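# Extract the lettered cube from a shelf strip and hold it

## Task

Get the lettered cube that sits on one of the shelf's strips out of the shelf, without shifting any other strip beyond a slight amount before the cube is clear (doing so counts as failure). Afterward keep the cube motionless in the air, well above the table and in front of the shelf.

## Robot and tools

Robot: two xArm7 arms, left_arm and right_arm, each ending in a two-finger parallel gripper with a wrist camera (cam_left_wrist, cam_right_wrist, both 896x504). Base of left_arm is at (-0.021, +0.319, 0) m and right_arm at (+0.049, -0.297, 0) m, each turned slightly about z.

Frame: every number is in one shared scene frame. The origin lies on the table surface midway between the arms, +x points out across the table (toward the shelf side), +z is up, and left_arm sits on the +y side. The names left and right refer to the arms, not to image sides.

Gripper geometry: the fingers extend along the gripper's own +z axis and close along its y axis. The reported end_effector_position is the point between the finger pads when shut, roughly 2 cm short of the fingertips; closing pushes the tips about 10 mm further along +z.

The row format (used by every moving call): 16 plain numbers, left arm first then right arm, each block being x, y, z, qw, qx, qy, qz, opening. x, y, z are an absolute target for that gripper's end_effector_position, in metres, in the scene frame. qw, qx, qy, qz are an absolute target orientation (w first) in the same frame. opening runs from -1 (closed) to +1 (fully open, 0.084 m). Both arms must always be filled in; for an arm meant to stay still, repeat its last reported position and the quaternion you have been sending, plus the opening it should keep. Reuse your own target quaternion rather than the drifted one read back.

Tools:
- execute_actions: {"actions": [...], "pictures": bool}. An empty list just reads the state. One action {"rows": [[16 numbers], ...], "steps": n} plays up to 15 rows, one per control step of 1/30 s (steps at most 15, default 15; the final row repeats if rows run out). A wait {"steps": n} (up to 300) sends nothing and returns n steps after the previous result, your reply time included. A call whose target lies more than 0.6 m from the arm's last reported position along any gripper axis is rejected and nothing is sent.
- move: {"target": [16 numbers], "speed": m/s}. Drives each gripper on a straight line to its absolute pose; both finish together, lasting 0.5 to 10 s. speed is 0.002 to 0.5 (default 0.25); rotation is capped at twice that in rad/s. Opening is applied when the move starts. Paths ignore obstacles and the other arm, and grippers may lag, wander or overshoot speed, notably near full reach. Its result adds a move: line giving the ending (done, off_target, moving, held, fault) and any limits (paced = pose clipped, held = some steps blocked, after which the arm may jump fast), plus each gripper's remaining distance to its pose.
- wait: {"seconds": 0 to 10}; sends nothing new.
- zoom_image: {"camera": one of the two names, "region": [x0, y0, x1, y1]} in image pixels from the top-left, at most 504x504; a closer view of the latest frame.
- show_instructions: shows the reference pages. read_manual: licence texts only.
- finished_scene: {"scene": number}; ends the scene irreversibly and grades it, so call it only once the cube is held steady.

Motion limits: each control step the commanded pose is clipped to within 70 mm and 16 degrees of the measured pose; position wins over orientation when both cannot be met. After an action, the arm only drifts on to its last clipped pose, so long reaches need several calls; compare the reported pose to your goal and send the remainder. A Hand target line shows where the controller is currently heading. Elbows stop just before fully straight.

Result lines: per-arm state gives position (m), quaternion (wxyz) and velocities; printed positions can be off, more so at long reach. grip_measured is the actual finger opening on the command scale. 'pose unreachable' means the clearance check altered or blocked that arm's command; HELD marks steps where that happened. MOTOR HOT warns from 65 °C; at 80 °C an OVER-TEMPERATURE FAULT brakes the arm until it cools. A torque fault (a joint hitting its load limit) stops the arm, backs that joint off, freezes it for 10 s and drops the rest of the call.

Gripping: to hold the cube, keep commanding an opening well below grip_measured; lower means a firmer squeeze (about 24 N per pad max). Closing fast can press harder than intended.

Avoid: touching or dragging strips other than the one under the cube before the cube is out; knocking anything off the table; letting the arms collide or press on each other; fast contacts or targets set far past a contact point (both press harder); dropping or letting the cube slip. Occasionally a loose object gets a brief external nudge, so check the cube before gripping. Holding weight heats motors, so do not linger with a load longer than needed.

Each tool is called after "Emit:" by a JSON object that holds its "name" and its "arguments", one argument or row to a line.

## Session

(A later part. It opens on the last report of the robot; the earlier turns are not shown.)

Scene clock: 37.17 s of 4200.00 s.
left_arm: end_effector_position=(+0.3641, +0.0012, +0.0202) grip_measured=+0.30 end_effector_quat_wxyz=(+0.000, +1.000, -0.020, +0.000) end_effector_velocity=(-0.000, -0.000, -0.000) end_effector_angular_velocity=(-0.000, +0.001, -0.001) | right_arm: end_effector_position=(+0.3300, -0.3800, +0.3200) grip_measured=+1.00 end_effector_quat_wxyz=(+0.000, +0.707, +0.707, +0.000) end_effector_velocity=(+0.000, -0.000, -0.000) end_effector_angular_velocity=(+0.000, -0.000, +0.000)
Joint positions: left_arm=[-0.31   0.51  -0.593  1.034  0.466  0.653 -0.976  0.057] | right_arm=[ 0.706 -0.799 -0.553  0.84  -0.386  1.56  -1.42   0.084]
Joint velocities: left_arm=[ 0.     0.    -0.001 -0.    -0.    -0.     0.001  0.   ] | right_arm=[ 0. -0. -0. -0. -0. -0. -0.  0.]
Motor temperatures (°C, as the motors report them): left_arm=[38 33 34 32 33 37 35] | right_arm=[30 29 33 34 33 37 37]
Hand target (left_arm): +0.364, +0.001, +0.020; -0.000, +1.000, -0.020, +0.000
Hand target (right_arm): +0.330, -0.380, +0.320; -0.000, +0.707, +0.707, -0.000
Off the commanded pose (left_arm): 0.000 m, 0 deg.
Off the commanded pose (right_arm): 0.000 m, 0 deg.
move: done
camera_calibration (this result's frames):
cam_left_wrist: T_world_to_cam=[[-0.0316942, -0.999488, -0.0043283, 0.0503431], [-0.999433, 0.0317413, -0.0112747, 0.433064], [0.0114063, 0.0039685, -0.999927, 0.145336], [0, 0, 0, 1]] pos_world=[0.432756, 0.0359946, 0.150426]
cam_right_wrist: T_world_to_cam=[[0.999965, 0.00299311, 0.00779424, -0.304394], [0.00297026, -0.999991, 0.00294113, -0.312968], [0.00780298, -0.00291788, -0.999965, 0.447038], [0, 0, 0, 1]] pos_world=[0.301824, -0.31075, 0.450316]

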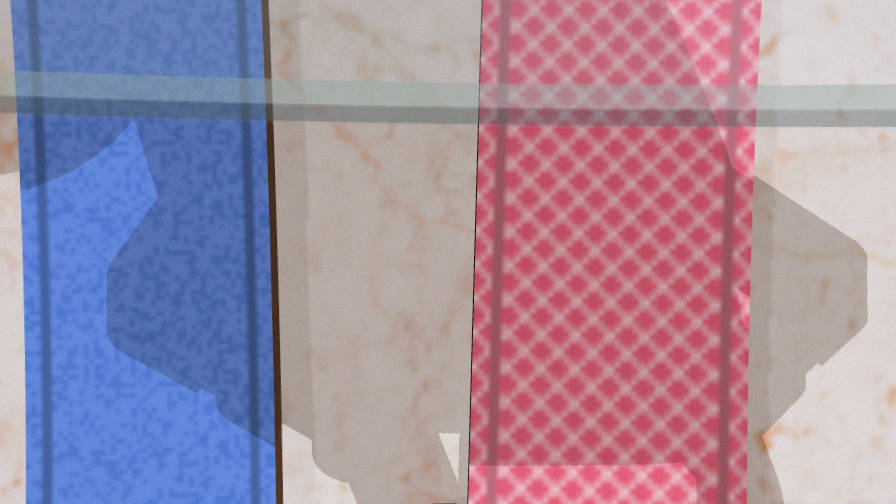

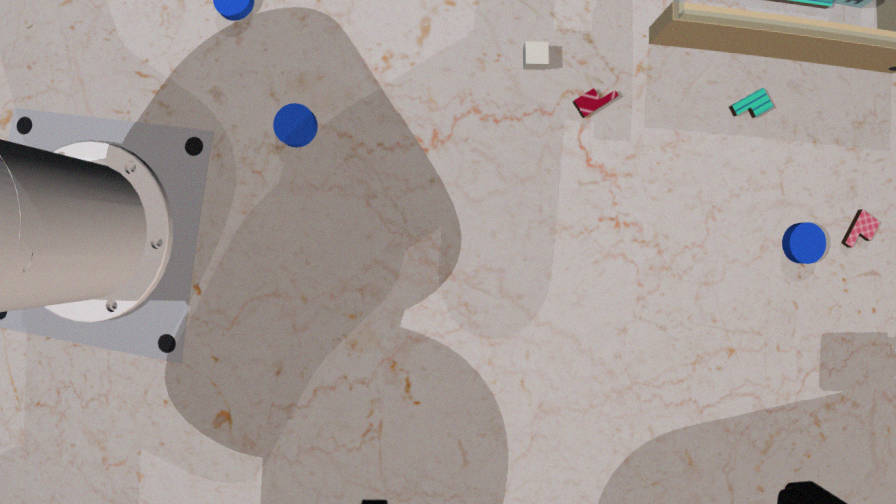

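Emit:
{"name": "move", "arguments": {
  "target": [0.169,0.011,0.020,0,0.9998,-0.02,0,-0.2, 0.33,-0.38,0.32,0,0.7071,0.7071,0,1],
  "speed": 0.05
}}

Emit:
{"name": "move", "arguments": {
  "target": [0.169,0.011,0.020,0,0.9998,-0.02,0,0.7, 0.33,-0.38,0.32,0,0.7071,0.7071,0,1]
}}

Emit:
{"name": "move", "arguments": {
  "target": [0.171,0.011,0.07,0,0.9998,-0.02,0,0.7, 0.33,-0.38,0.32,0,0.7071,0.7071,0,1],
  "speed": 0.1
}}

Emit:
{"name": "move", "arguments": {
  "target": [0.325,0.005,0.10,0,1,0,0,0.2, 0.33,-0.38,0.32,0,0.7071,0.7071,0,1],
  "speed": 0.2
}}

Emit:
{"name": "wait", "arguments": {
  "seconds": 0.5
}}

Scene clock: 51.50 s of 4200.00 s.
left_arm: end_effector_position=(+0.1690, +0.0099, +0.0203) grip_measured=+0.30 end_effector_quat_wxyz=(+0.001, +1.000, -0.020, -0.000) end_effector_velocity=(-0.000, +0.001, +0.000) end_effector_angular_velocity=(-0.001, +0.000, +0.004) | right_arm: end_effector_position=(+0.3300, -0.3800, +0.3200) grip_measured=+1.00 end_effector_quat_wxyz=(-0.000, +0.707, +0.707, +0.000) end_effector_velocity=(-0.000, -0.000, -0.000) end_effector_angular_velocity=(-0.001, +0.002, -0.001)
Joint positions: left_arm=[-0.34   0.139 -0.842  0.508  0.251  0.426 -1.162  0.057] | right_arm=[ 0.706 -0.799 -0.553  0.84  -0.386  1.56  -1.42   0.084]
Joint velocities: left_arm=[ 0.003 -0.004 -0.003 -0.004 -0.008 -0.002  0.003 -0.   ] | right_arm=[-0.     0.    -0.     0.    -0.001  0.001  0.    -0.   ]
Motor temperatures (°C, as the motors report them): left_arm=[38 33 34 32 33 37 35] | right_arm=[30 29 33 34 33 37 37]
Hand target (left_arm): +0.169, +0.010, +0.020; +0.000, +1.000, -0.020, -0.000
Hand target (right_arm): +0.330, -0.380, +0.320; -0.000, +0.707, +0.707, -0.000
Off the commanded pose (left_arm): 0.001 m, 0 deg.
Off the commanded pose (right_arm): 0.000 m, 0 deg.
After step 90, 7.13 s passed at rest.
move: done
camera_calibration (this result's frames):
cam_left_wrist: T_world_to_cam=[[-0.0319667, -0.999483, -0.00356232, 0.0528787], [-0.999432, 0.0320028, -0.0106029, 0.237767], [0.0107114, 0.00322135, -0.999937, 0.147721], [0, 0, 0, 1]] pos_world=[0.23774, 0.0447663, 0.150421]
cam_right_wrist: T_world_to_cam=[[0.999965, 0.00299321, 0.00779402, -0.304393], [0.00297036, -0.999991, 0.00294108, -0.312968], [0.00780276, -0.00291782, -0.999965, 0.447038], [0, 0, 0, 1]] pos_world=[0.301824, -0.31075, 0.450316]

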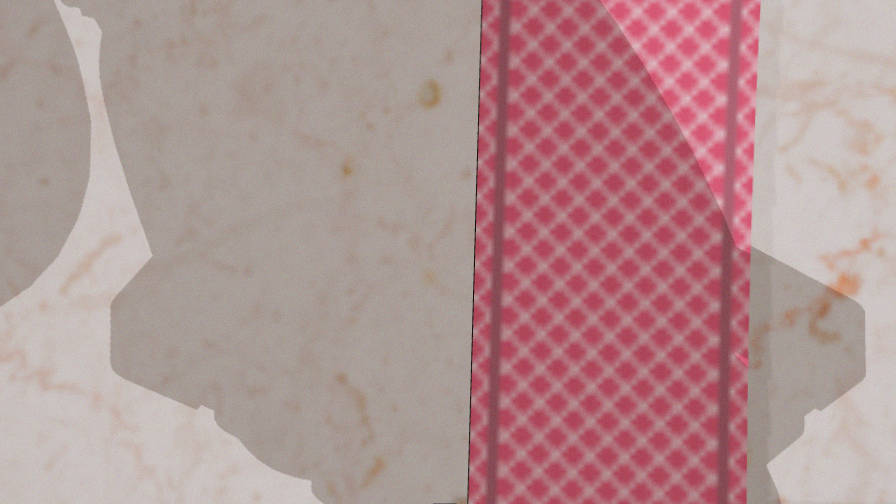

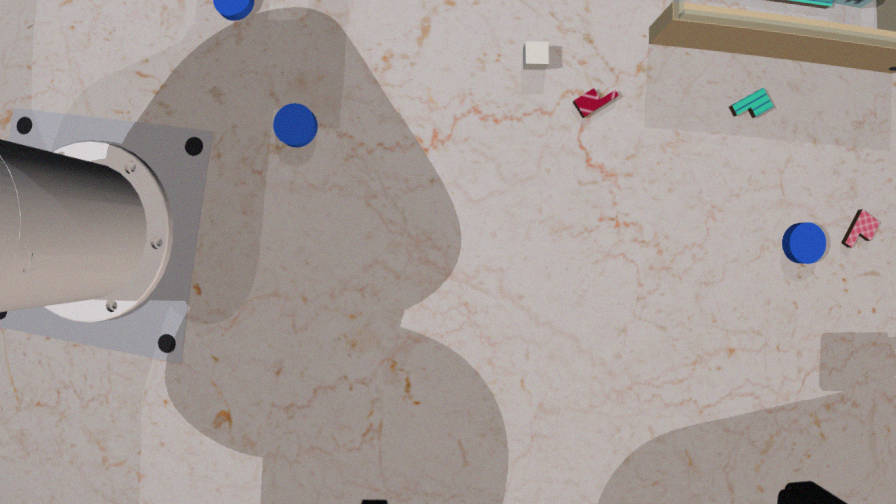

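Scene clock: 52.20 s of 4200.00 s.
left_arm: end_effector_position=(+0.1690, +0.0110, +0.0200) grip_measured=+0.70 end_effector_quat_wxyz=(+0.000, +1.000, -0.020, -0.000) end_effector_velocity=(+0.000, -0.000, +0.000) end_effector_angular_velocity=(-0.001, -0.001, -0.003) | right_arm: end_effector_position=(+0.3300, -0.3800, +0.3200) grip_measured=+1.00 end_effector_quat_wxyz=(-0.000, +0.707, +0.707, +0.000) end_effector_velocity=(-0.000, +0.000, +0.000) end_effector_angular_velocity=(+0.001, +0.000, +0.000)
Joint positions: left_arm=[-0.339  0.138 -0.842  0.506  0.25   0.426 -1.16   0.073] | right_arm=[ 0.706 -0.799 -0.553  0.84  -0.386  1.56  -1.42   0.084]
Joint velocities: left_arm=[ 0.001 -0.001 -0.001 -0.     0.    -0.001  0.002  0.   ] | right_arm=[-0.    -0.001  0.    -0.     0.001  0.001 -0.    -0.   ]
Motor temperatures (°C, as the motors report them): left_arm=[38 33 34 32 33 37 35] | right_arm=[30 29 33 34 33 37 37]
Hand target (left_arm): +0.169, +0.011, +0.020; +0.000, +1.000, -0.020, -0.000
Hand target (right_arm): +0.330, -0.380, +0.320; -0.000, +0.707, +0.707, -0.000
Off the commanded pose (left_arm): 0.000 m, 0 deg.
Off the commanded pose (right_arm): 0.000 m, 0 deg.
move: done
camera_calibration (this result's frames):
cam_left_wrist: T_world_to_cam=[[-0.0316364, -0.999489, -0.00456316, 0.0539659], [-0.999439, 0.0316842, -0.0108165, 0.237725], [0.0109556, 0.0042184, -0.999931, 0.147399], [0, 0, 0, 1]] pos_world=[0.237684, 0.0457845, 0.150206]
cam_right_wrist: T_world_to_cam=[[0.999965, 0.0029931, 0.00779398, -0.304393], [0.00297026, -0.999991, 0.00294096, -0.312968], [0.00780272, -0.00291771, -0.999965, 0.447038], [0, 0, 0, 1]] pos_world=[0.301824, -0.31075, 0.450316]

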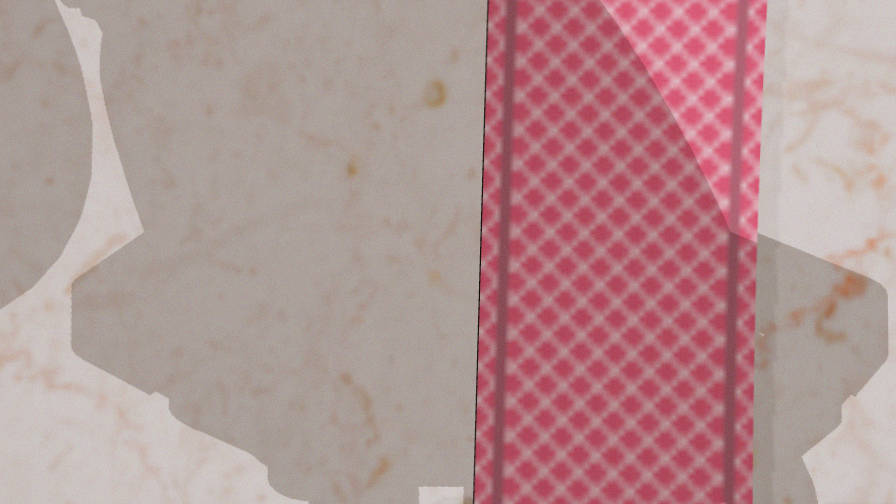

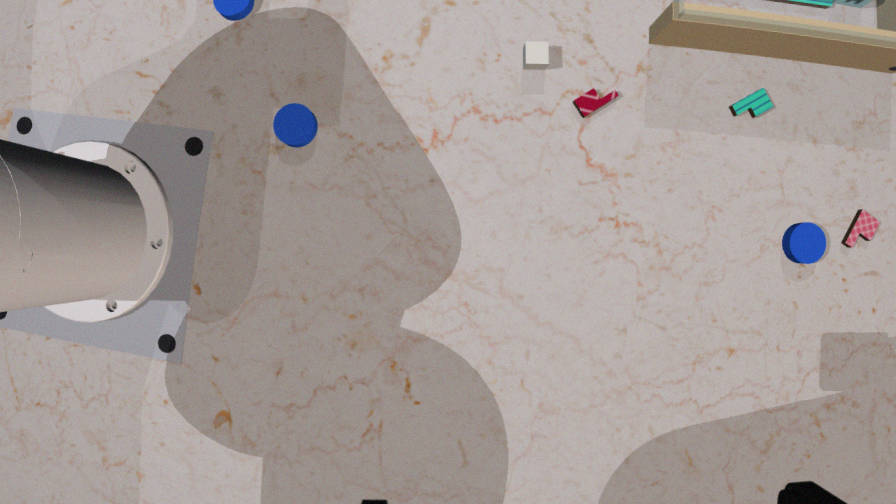

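Scene clock: 53.13 s of 4200.00 s.
left_arm: end_effector_position=(+0.1707, +0.0111, +0.0698) grip_measured=+0.70 end_effector_quat_wxyz=(-0.000, +1.000, -0.020, -0.001) end_effector_velocity=(+0.000, -0.001, +0.003) end_effector_angular_velocity=(-0.005, +0.000, -0.003) | right_arm: end_effector_position=(+0.3300, -0.3800, +0.3200) grip_measured=+1.00 end_effector_quat_wxyz=(-0.000, +0.707, +0.707, -0.000) end_effector_velocity=(+0.000, +0.000, -0.000) end_effector_angular_velocity=(-0.001, +0.000, +0.001)
Joint positions: left_arm=[-0.335 -0.107 -0.899  0.524 -0.151  0.597 -0.861  0.073] | right_arm=[ 0.706 -0.799 -0.553  0.84  -0.386  1.56  -1.42   0.084]
Joint velocities: left_arm=[-0.007 -0.011  0.007  0.    -0.019  0.005  0.018  0.   ] | right_arm=[ 0.     0.001  0.    -0.    -0.    -0.     0.    -0.   ]
Motor temperatures (°C, as the motors report them): left_arm=[38 33 34 32 33 37 35] | right_arm=[30 29 33 34 33 37 37]
Hand target (left_arm): +0.171, +0.011, +0.070; +0.000, +1.000, -0.020, -0.000
Hand target (right_arm): +0.330, -0.380, +0.320; -0.000, +0.707, +0.707, -0.000
Off the commanded pose (left_arm): 0.000 m, 0 deg.
Off the commanded pose (right_arm): 0.000 m, 0 deg.
move: done
camera_calibration (this result's frames):
cam_left_wrist: T_world_to_cam=[[-0.0316111, -0.999487, -0.00518915, 0.0543996], [-0.999451, 0.0316608, -0.00979072, 0.239905], [0.00994999, 0.0048768, -0.999939, 0.197323], [0, 0, 0, 1]] pos_world=[0.23953, 0.0458137, 0.199942]
cam_right_wrist: T_world_to_cam=[[0.999965, 0.00299318, 0.00779387, -0.304393], [0.00297034, -0.999991, 0.00294123, -0.312968], [0.00780261, -0.00291797, -0.999965, 0.447038], [0, 0, 0, 1]] pos_world=[0.301824, -0.31075, 0.450316]

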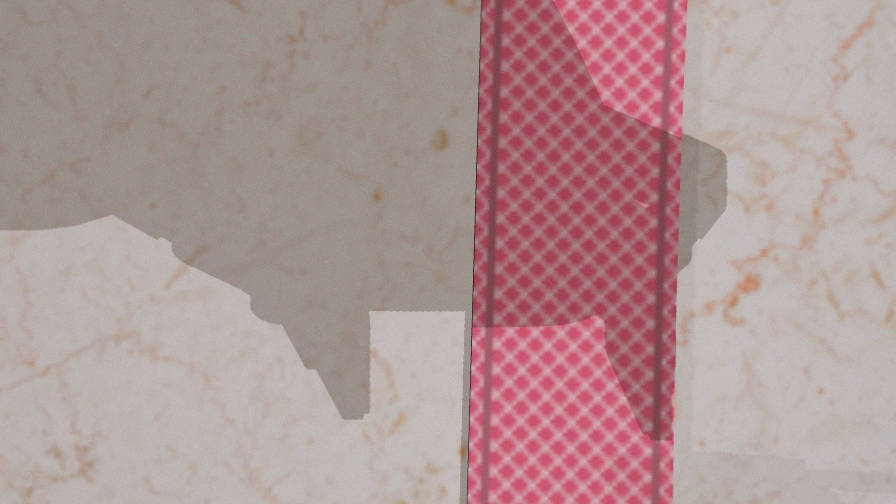

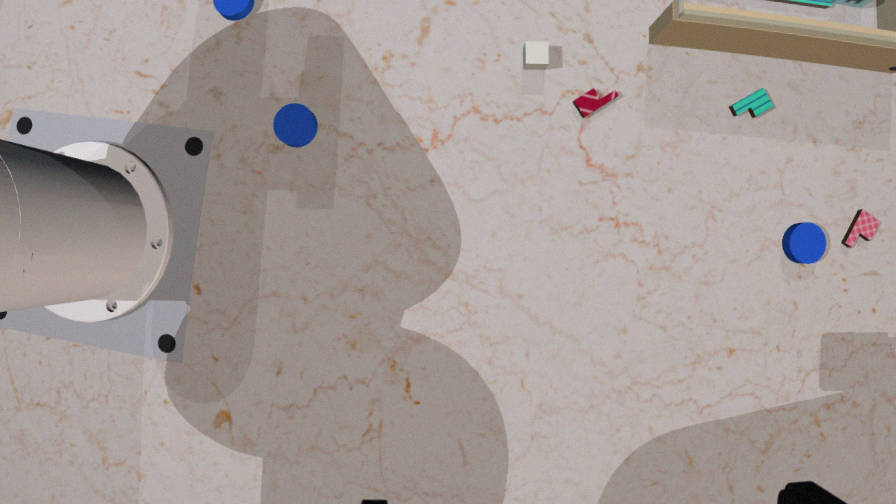

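Scene clock: 54.40 s of 4200.00 s.
left_arm: end_effector_position=(+0.3248, +0.0058, +0.0998) grip_measured=+0.19 end_effector_quat_wxyz=(-0.000, +1.000, -0.000, +0.000) end_effector_velocity=(+0.005, +0.002, +0.001) end_effector_angular_velocity=(+0.001, -0.001, +0.010) | right_arm: end_effector_position=(+0.3300, -0.3800, +0.3200) grip_measured=+1.00 end_effector_quat_wxyz=(+0.000, +0.707, +0.707, +0.000) end_effector_velocity=(-0.000, +0.000, -0.000) end_effector_angular_velocity=(+0.001, +0.001, -0.000)
Joint positions: left_arm=[-0.211  0.223 -0.745  0.924  0.218  0.771 -0.896  0.052] | right_arm=[ 0.706 -0.799 -0.553  0.84  -0.386  1.56  -1.42   0.084]
Joint velocities: left_arm=[ 0.002  0.006  0.007  0.01   0.004  0.005 -0.002  0.   ] | right_arm=[-0.    -0.    -0.    -0.001  0.001  0.    -0.    -0.   ]
Motor temperatures (°C, as the motors report them): left_arm=[38 33 34 32 33 37 35] | right_arm=[30 29 33 35 33 37 37]
Hand target (left_arm): +0.325, +0.006, +0.100; -0.000, +1.000, +0.000, +0.000
Hand target (right_arm): +0.330, -0.380, +0.320; -0.000, +0.707, +0.707, -0.000
Off the commanded pose (left_arm): 0.001 m, 0 deg.
Off the commanded pose (right_arm): 0.000 m, 0 deg.
move: done
camera_calibration (this result's frames):
cam_left_wrist: T_world_to_cam=[[0.00819708, -0.999952, -0.00535516, 0.0412068], [-0.999902, -0.00813547, -0.0114282, 0.394912], [0.0113841, 0.00544832, -0.99992, 0.225333], [0, 0, 0, 1]] pos_world=[0.39197, 0.0431899, 0.230049]
cam_right_wrist: T_world_to_cam=[[0.999965, 0.00299289, 0.00779417, -0.304394], [0.00297005, -0.999991, 0.00294104, -0.312968], [0.00780291, -0.00291779, -0.999965, 0.447038], [0, 0, 0, 1]] pos_world=[0.301824, -0.31075, 0.450316]

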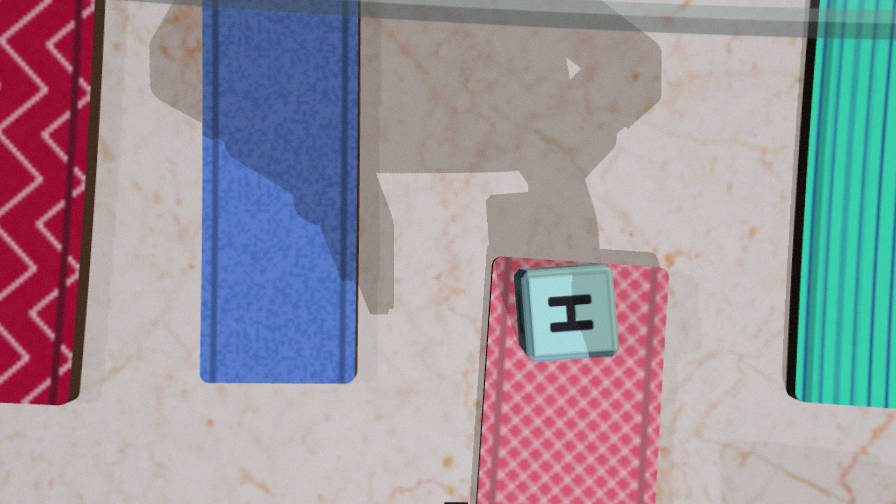

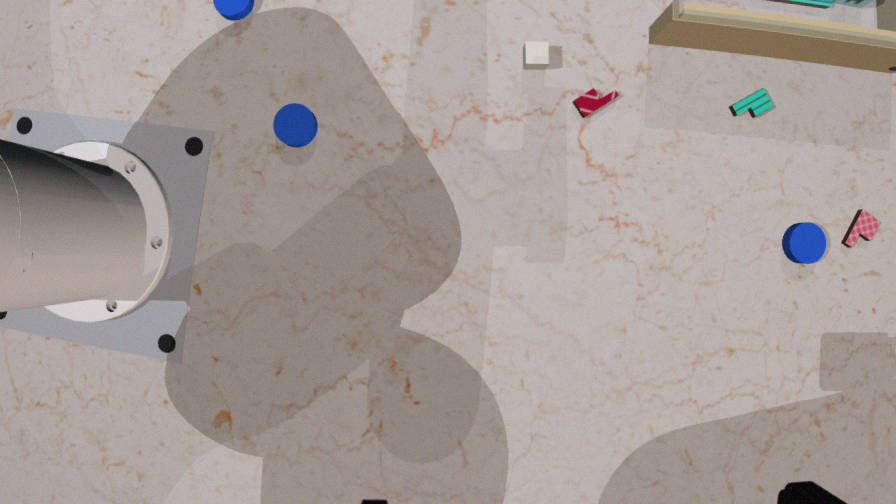

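Scene clock: 54.90 s of 4200.00 s.
left_arm: end_effector_position=(+0.3254, +0.0059, +0.0998) grip_measured=+0.19 end_effector_quat_wxyz=(-0.000, +1.000, +0.000, +0.000) end_effector_velocity=(+0.000, +0.000, -0.000) end_effector_angular_velocity=(+0.001, -0.001, -0.002) | right_arm: end_effector_position=(+0.3300, -0.3800, +0.3200) grip_measured=+1.00 end_effector_quat_wxyz=(-0.000, +0.707, +0.707, -0.000) end_effector_velocity=(-0.001, +0.000, -0.000) end_effector_angular_velocity=(-0.000, +0.002, +0.000)
Joint positions: left_arm=[-0.211  0.224 -0.745  0.925  0.219  0.772 -0.896  0.052] | right_arm=[ 0.706 -0.799 -0.553  0.84  -0.386  1.56  -1.42   0.084]
Joint velocities: left_arm=[-0.     0.    -0.     0.     0.002  0.     0.    -0.   ] | right_arm=[-0.     0.     0.001 -0.     0.     0.002  0.    -0.   ]
Motor temperatures (°C, as the motors report them): left_arm=[38 33 34 32 33 37 35] | right_arm=[30 29 33 35 33 37 37]
Hand target (left_arm): +0.325, +0.006, +0.100; -0.000, +1.000, +0.000, +0.000
Hand target (right_arm): +0.330, -0.380, +0.320; -0.000, +0.707, +0.707, -0.000
Off the commanded pose (left_arm): 0.001 m, 0 deg.
Off the commanded pose (right_arm): 0.000 m, 0 deg.
Steps of this call (steps 1 to 15: nothing new was sent). Readings (end_effector_position):
1: left_arm (+0.3249, +0.0058, +0.0998) | right_arm (+0.3300, -0.3800, +0.3200)
2: left_arm (+0.3251, +0.0059, +0.0998) | right_arm (+0.3300, -0.3800, +0.3200)
4: left_arm (+0.3252, +0.0059, +0.0998) | right_arm (+0.3300, -0.3800, +0.3200)
8: left_arm (+0.3253, +0.0059, +0.0998) | right_arm (+0.3300, -0.3800, +0.3200)
15: the state above
camera_calibration (this result's frames):
cam_left_wrist: T_world_to_cam=[[0.00906751, -0.999945, -0.00523715, 0.0410445], [-0.999893, -0.00900672, -0.0115163, 0.395497], [0.0114685, 0.00534101, -0.99992, 0.225355], [0, 0, 0, 1]] pos_world=[0.392498, 0.0434007, 0.230106]
cam_right_wrist: T_world_to_cam=[[0.999965, 0.00299296, 0.00779391, -0.304393], [0.00297011, -0.999991, 0.00294123, -0.312968], [0.00780265, -0.00291798, -0.999965, 0.447038], [0, 0, 0, 1]] pos_world=[0.301824, -0.31075, 0.450316]

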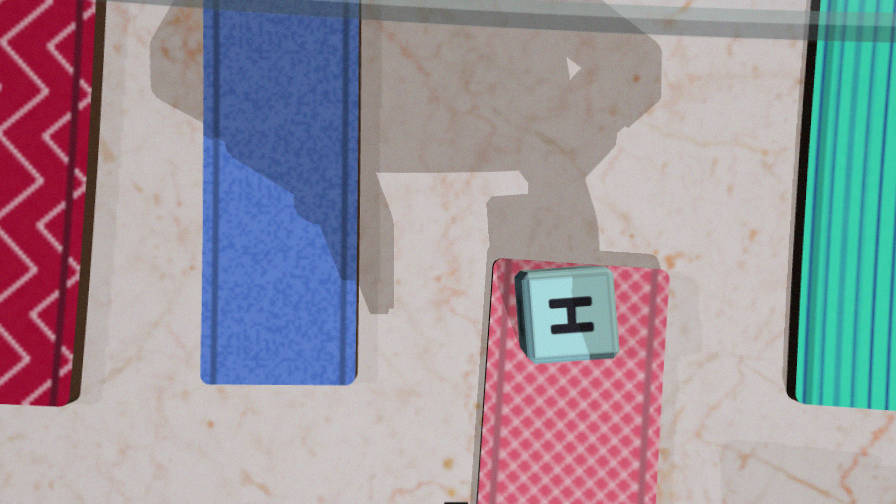

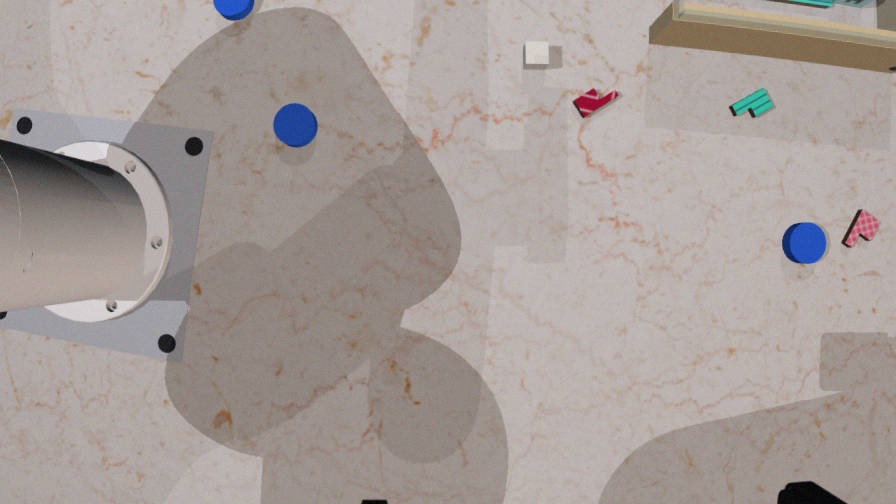

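Emit:
{"name": "move", "arguments": {
  "target": [0.3755,0.004,0.07,0,0.999,0.044,0,0.2, 0.33,-0.38,0.32,0,0.7071,0.7071,0,1],
  "speed": 0.1
}}

Emit:
{"name": "move", "arguments": {
  "target": [0.3755,0.004,0.031,0,0.999,0.044,0,0.2, 0.33,-0.38,0.32,0,0.7071,0.7071,0,1],
  "speed": 0.04
}}

Emit:
{"name": "move", "arguments": {
  "target": [0.3755,0.004,0.031,0,0.999,0.044,0,-0.8, 0.33,-0.38,0.32,0,0.7071,0.7071,0,1],
  "speed": 0.02
}}

Emit:
{"name": "move", "arguments": {
  "target": [0.365,0.004,0.22,0,0.999,0.044,0,-0.8, 0.33,-0.38,0.32,0,0.7071,0.7071,0,1],
  "speed": 0.1
}}

Scene clock: 69.27 s of 4200.00 s.
left_arm: end_effector_position=(+0.3753, +0.0040, +0.0701) grip_measured=+0.19 end_effector_quat_wxyz=(-0.000, +0.999, +0.044, +0.000) end_effector_velocity=(+0.002, +0.001, -0.002) end_effector_angular_velocity=(+0.002, +0.001, +0.006) | right_arm: end_effector_position=(+0.3300, -0.3800, +0.3200) grip_measured=+1.00 end_effector_quat_wxyz=(+0.000, +0.707, +0.707, -0.000) end_effector_velocity=(+0.000, +0.000, +0.000) end_effector_angular_velocity=(+0.001, -0.002, +0.001)
Joint positions: left_arm=[-0.261  0.413 -0.645  1.069  0.357  0.764 -1.01   0.052] | right_arm=[ 0.706 -0.799 -0.553  0.84  -0.386  1.56  -1.42   0.084]
Joint velocities: left_arm=[-0.001  0.006  0.005  0.004  0.004  0.001 -0.004 -0.   ] | right_arm=[ 0.    -0.001  0.     0.     0.    -0.001  0.     0.   ]
Motor temperatures (°C, as the motors report them): left_arm=[38 33 34 32 33 37 35] | right_arm=[30 29 33 35 33 37 37]
Hand target (left_arm): +0.376, +0.004, +0.070; -0.000, +0.999, +0.044, +0.000
Hand target (right_arm): +0.330, -0.380, +0.320; +0.000, +0.707, +0.707, +0.000
Off the commanded pose (left_arm): 0.000 m, 0 deg.
Off the commanded pose (right_arm): 0.000 m, 0 deg.
After step 90, 10.40 s passed at rest.
move: done
camera_calibration (this result's frames):
cam_left_wrist: T_world_to_cam=[[0.0955461, -0.995415, -0.00456547, 0.00599334], [-0.995366, -0.0954893, -0.0113607, 0.443681], [0.0108727, 0.00562978, -0.999925, 0.195333], [0, 0, 0, 1]] pos_world=[0.438928, 0.0472329, 0.200386]
cam_right_wrist: T_world_to_cam=[[0.999965, 0.0029933, 0.00779411, -0.304393], [0.00297045, -0.999991, 0.00294127, -0.312968], [0.00780285, -0.00291802, -0.999965, 0.447038], [0, 0, 0, 1]] pos_world=[0.301824, -0.31075, 0.450316]

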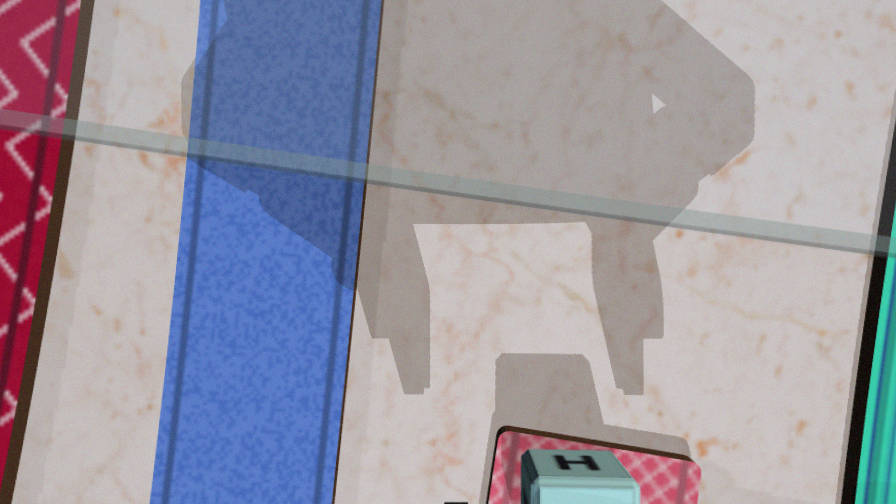

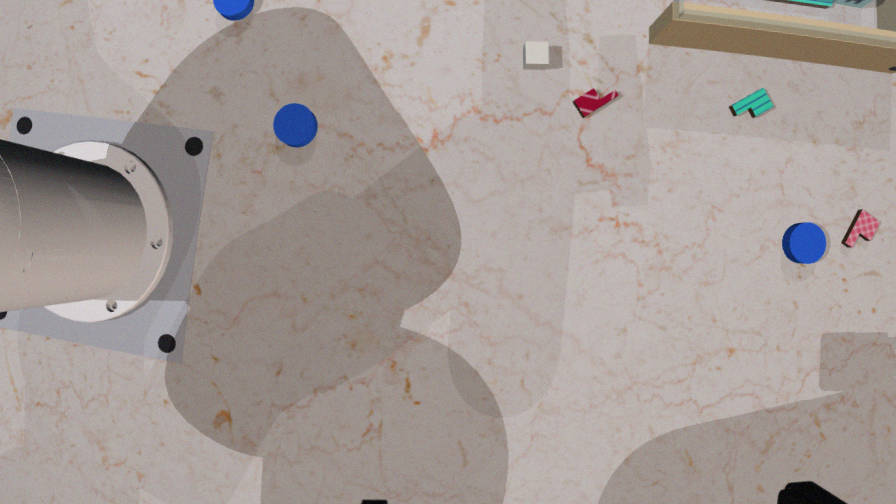

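Scene clock: 70.53 s of 4200.00 s.
left_arm: end_effector_position=(+0.3756, +0.0039, +0.0312) grip_measured=+0.19 end_effector_quat_wxyz=(+0.000, +0.999, +0.044, +0.000) end_effector_velocity=(+0.001, +0.000, -0.000) end_effector_angular_velocity=(-0.000, -0.003, +0.001) | right_arm: end_effector_position=(+0.3300, -0.3800, +0.3200) grip_measured=+1.00 end_effector_quat_wxyz=(+0.000, +0.707, +0.707, +0.000) end_effector_velocity=(+0.000, -0.000, +0.000) end_effector_angular_velocity=(-0.001, -0.000, +0.000)
Joint positions: left_arm=[-0.302  0.499 -0.591  1.063  0.436  0.685 -1.063  0.052] | right_arm=[ 0.706 -0.799 -0.553  0.84  -0.386  1.56  -1.42   0.084]
Joint velocities: left_arm=[ 0.     0.001  0.002  0.001  0.003 -0.002 -0.002  0.   ] | right_arm=[ 0.     0.001 -0.     0.    -0.001 -0.    -0.     0.   ]
Motor temperatures (°C, as the motors report them): left_arm=[38 33 34 32 33 37 35] | right_arm=[30 29 33 35 33 37 37]
Hand target (left_arm): +0.375, +0.004, +0.031; -0.000, +0.999, +0.044, +0.000
Hand target (right_arm): +0.330, -0.380, +0.320; +0.000, +0.707, +0.707, +0.000
Off the commanded pose (left_arm): 0.000 m, 0 deg.
Off the commanded pose (right_arm): 0.000 m, 0 deg.
move: done
camera_calibration (this result's frames):
cam_left_wrist: T_world_to_cam=[[0.0960639, -0.995366, -0.00437417, 0.00548584], [-0.995317, -0.0960101, -0.0111875, 0.443497], [0.0107157, 0.0054284, -0.999928, 0.156442], [0, 0, 0, 1]] pos_world=[0.439217, 0.0471913, 0.161417]
cam_right_wrist: T_world_to_cam=[[0.999965, 0.00299313, 0.0077943, -0.304394], [0.00297028, -0.999991, 0.00294117, -0.312968], [0.00780304, -0.00291792, -0.999965, 0.447038], [0, 0, 0, 1]] pos_world=[0.301824, -0.31075, 0.450316]

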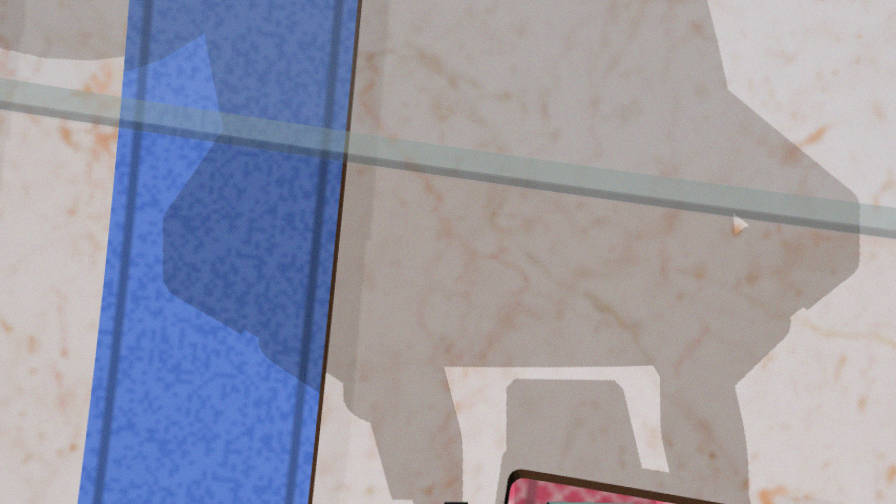

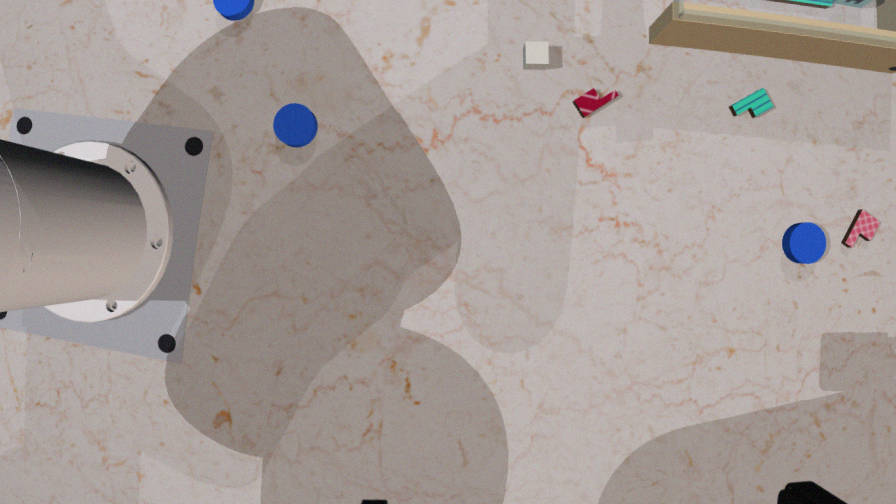

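Scene clock: 71.23 s of 4200.00 s.
left_arm: end_effector_position=(+0.3756, +0.0039, +0.0312) grip_measured=-0.41 end_effector_quat_wxyz=(+0.000, +0.999, +0.044, +0.000) end_effector_velocity=(+0.000, -0.001, +0.001) end_effector_angular_velocity=(-0.002, -0.003, -0.003) | right_arm: end_effector_position=(+0.3300, -0.3800, +0.3200) grip_measured=+1.00 end_effector_quat_wxyz=(-0.000, +0.707, +0.707, -0.000) end_effector_velocity=(+0.000, +0.000, -0.000) end_effector_angular_velocity=(+0.001, +0.000, -0.000)
Joint positions: left_arm=[-0.302  0.499 -0.591  1.063  0.436  0.685 -1.063  0.026] | right_arm=[ 0.706 -0.799 -0.553  0.84  -0.386  1.56  -1.42   0.084]
Joint velocities: left_arm=[ 0.001 -0.002 -0.002 -0.     0.001 -0.002  0.001  0.   ] | right_arm=[ 0.001  0.    -0.001 -0.     0.    -0.    -0.     0.   ]
Motor temperatures (°C, as the motors report them): left_arm=[38 33 34 32 33 37 35] | right_arm=[30 29 33 35 33 37 37]
Hand target (left_arm): +0.375, +0.004, +0.031; -0.000, +0.999, +0.044, -0.000
Hand target (right_arm): +0.330, -0.380, +0.320; -0.000, +0.707, +0.707, +0.000
Off the commanded pose (left_arm): 0.000 m, 0 deg.
Off the commanded pose (right_arm): 0.000 m, 0 deg.
move: done
camera_calibration (this result's frames):
cam_left_wrist: T_world_to_cam=[[0.0961835, -0.995354, -0.00433735, 0.00542673], [-0.995306, -0.09613, -0.0111984, 0.443518], [0.0107295, 0.00539409, -0.999928, 0.156432], [0, 0, 0, 1]] pos_world=[0.439236, 0.0471931, 0.161411]
cam_right_wrist: T_world_to_cam=[[0.999965, 0.00299288, 0.00779377, -0.304393], [0.00297003, -0.999991, 0.00294108, -0.312968], [0.00780251, -0.00291783, -0.999965, 0.447038], [0, 0, 0, 1]] pos_world=[0.301824, -0.31075, 0.450316]

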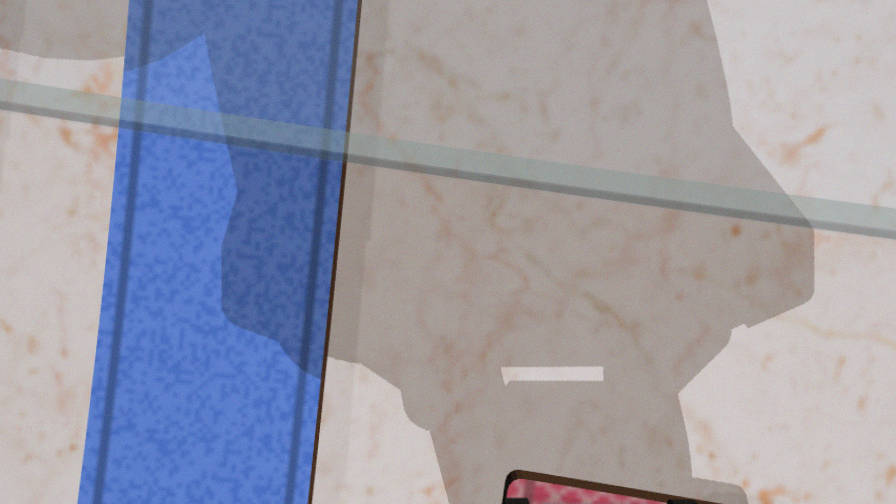

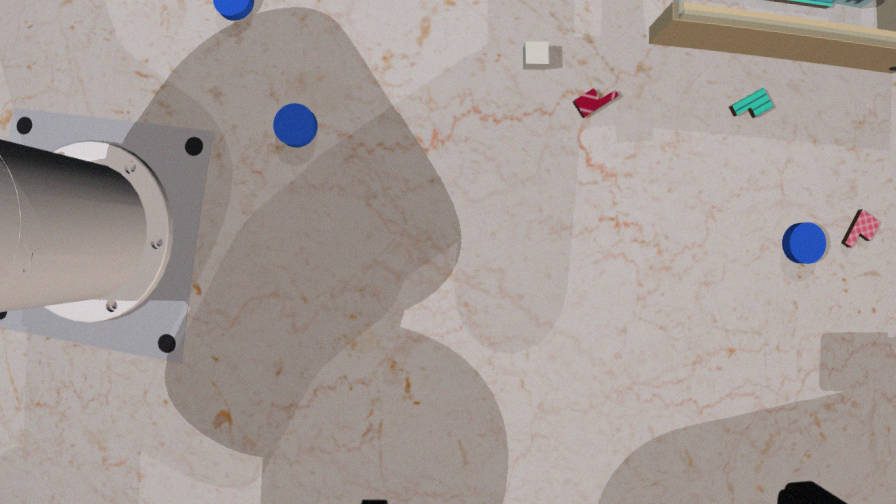

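Scene clock: 73.47 s of 4200.00 s.
left_arm: end_effector_position=(+0.3649, +0.0043, +0.2197) grip_measured=-0.41 end_effector_quat_wxyz=(-0.000, +0.999, +0.044, -0.001) end_effector_velocity=(-0.001, -0.002, +0.003) end_effector_angular_velocity=(-0.001, -0.001, -0.003) | right_arm: end_effector_position=(+0.3300, -0.3800, +0.3200) grip_measured=+1.00 end_effector_quat_wxyz=(-0.000, +0.707, +0.707, +0.000) end_effector_velocity=(-0.000, -0.000, -0.000) end_effector_angular_velocity=(-0.001, +0.000, +0.000)
Joint positions: left_arm=[-0.18   0.133 -0.744  1.212  0.099  1.117 -0.847  0.026] | right_arm=[ 0.706 -0.799 -0.553  0.84  -0.386  1.56  -1.42   0.084]
Joint velocities: left_arm=[-0.002 -0.002 -0.001  0.005 -0.002  0.005  0.002 -0.   ] | right_arm=[ 0.  0. -0.  0. -0.  0. -0. -0.]
Motor temperatures (°C, as the motors report them): left_arm=[38 33 34 32 33 37 35] | right_arm=[30 29 33 35 33 37 37]
Hand target (left_arm): +0.365, +0.004, +0.220; +0.000, +0.999, +0.044, -0.000
Hand target (right_arm): +0.330, -0.380, +0.320; -0.000, +0.707, +0.707, -0.000
Off the commanded pose (left_arm): 0.000 m, 0 deg.
Off the commanded pose (right_arm): 0.000 m, 0 deg.
move: done
camera_calibration (this result's frames):
cam_left_wrist: T_world_to_cam=[[0.0971739, -0.995254, -0.00509034, 0.00749387], [-0.995225, -0.0971213, -0.0097234, 0.434681], [0.00918287, 0.0060109, -0.99994, 0.345586], [0, 0, 0, 1]] pos_world=[0.428703, 0.0475978, 0.34983]
cam_right_wrist: T_world_to_cam=[[0.999965, 0.00299276, 0.00779403, -0.304394], [0.00296991, -0.999991, 0.00294112, -0.312968], [0.00780276, -0.00291787, -0.999965, 0.447038], [0, 0, 0, 1]] pos_world=[0.301824, -0.31075, 0.450316]

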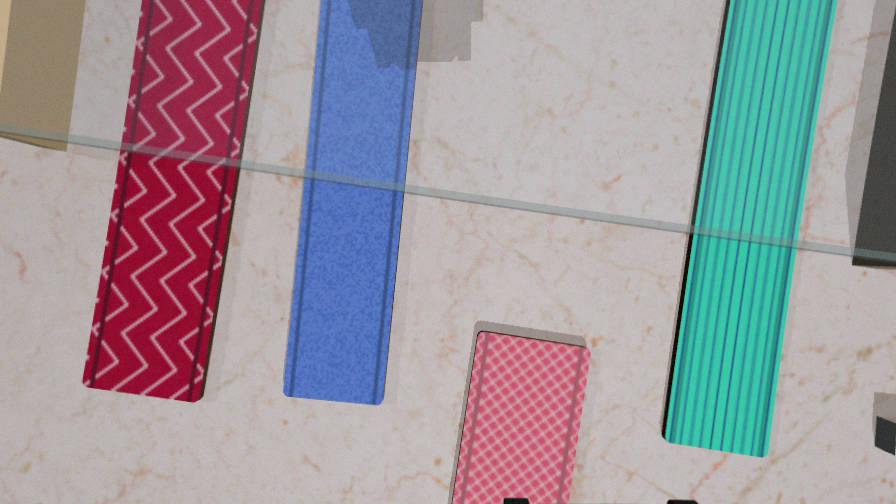

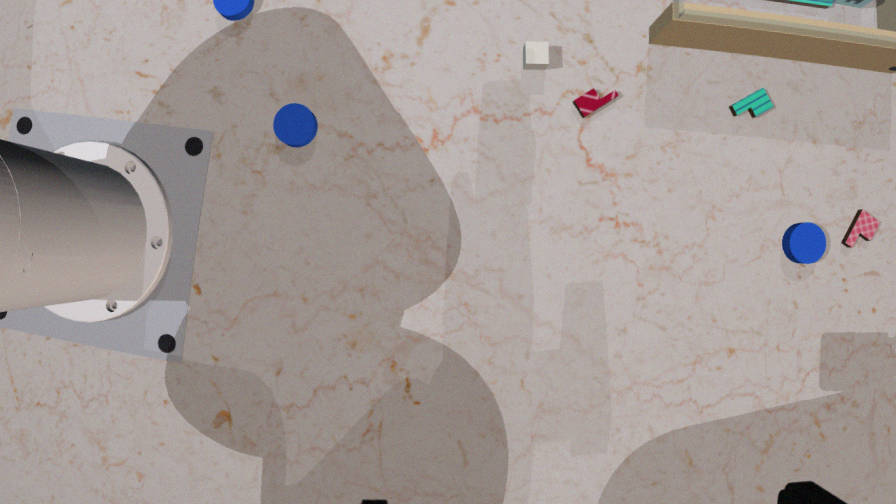

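Emit:
{"name": "finished_scene", "arguments": {
  "scene": 2
}}

The scene is finished: the task was done.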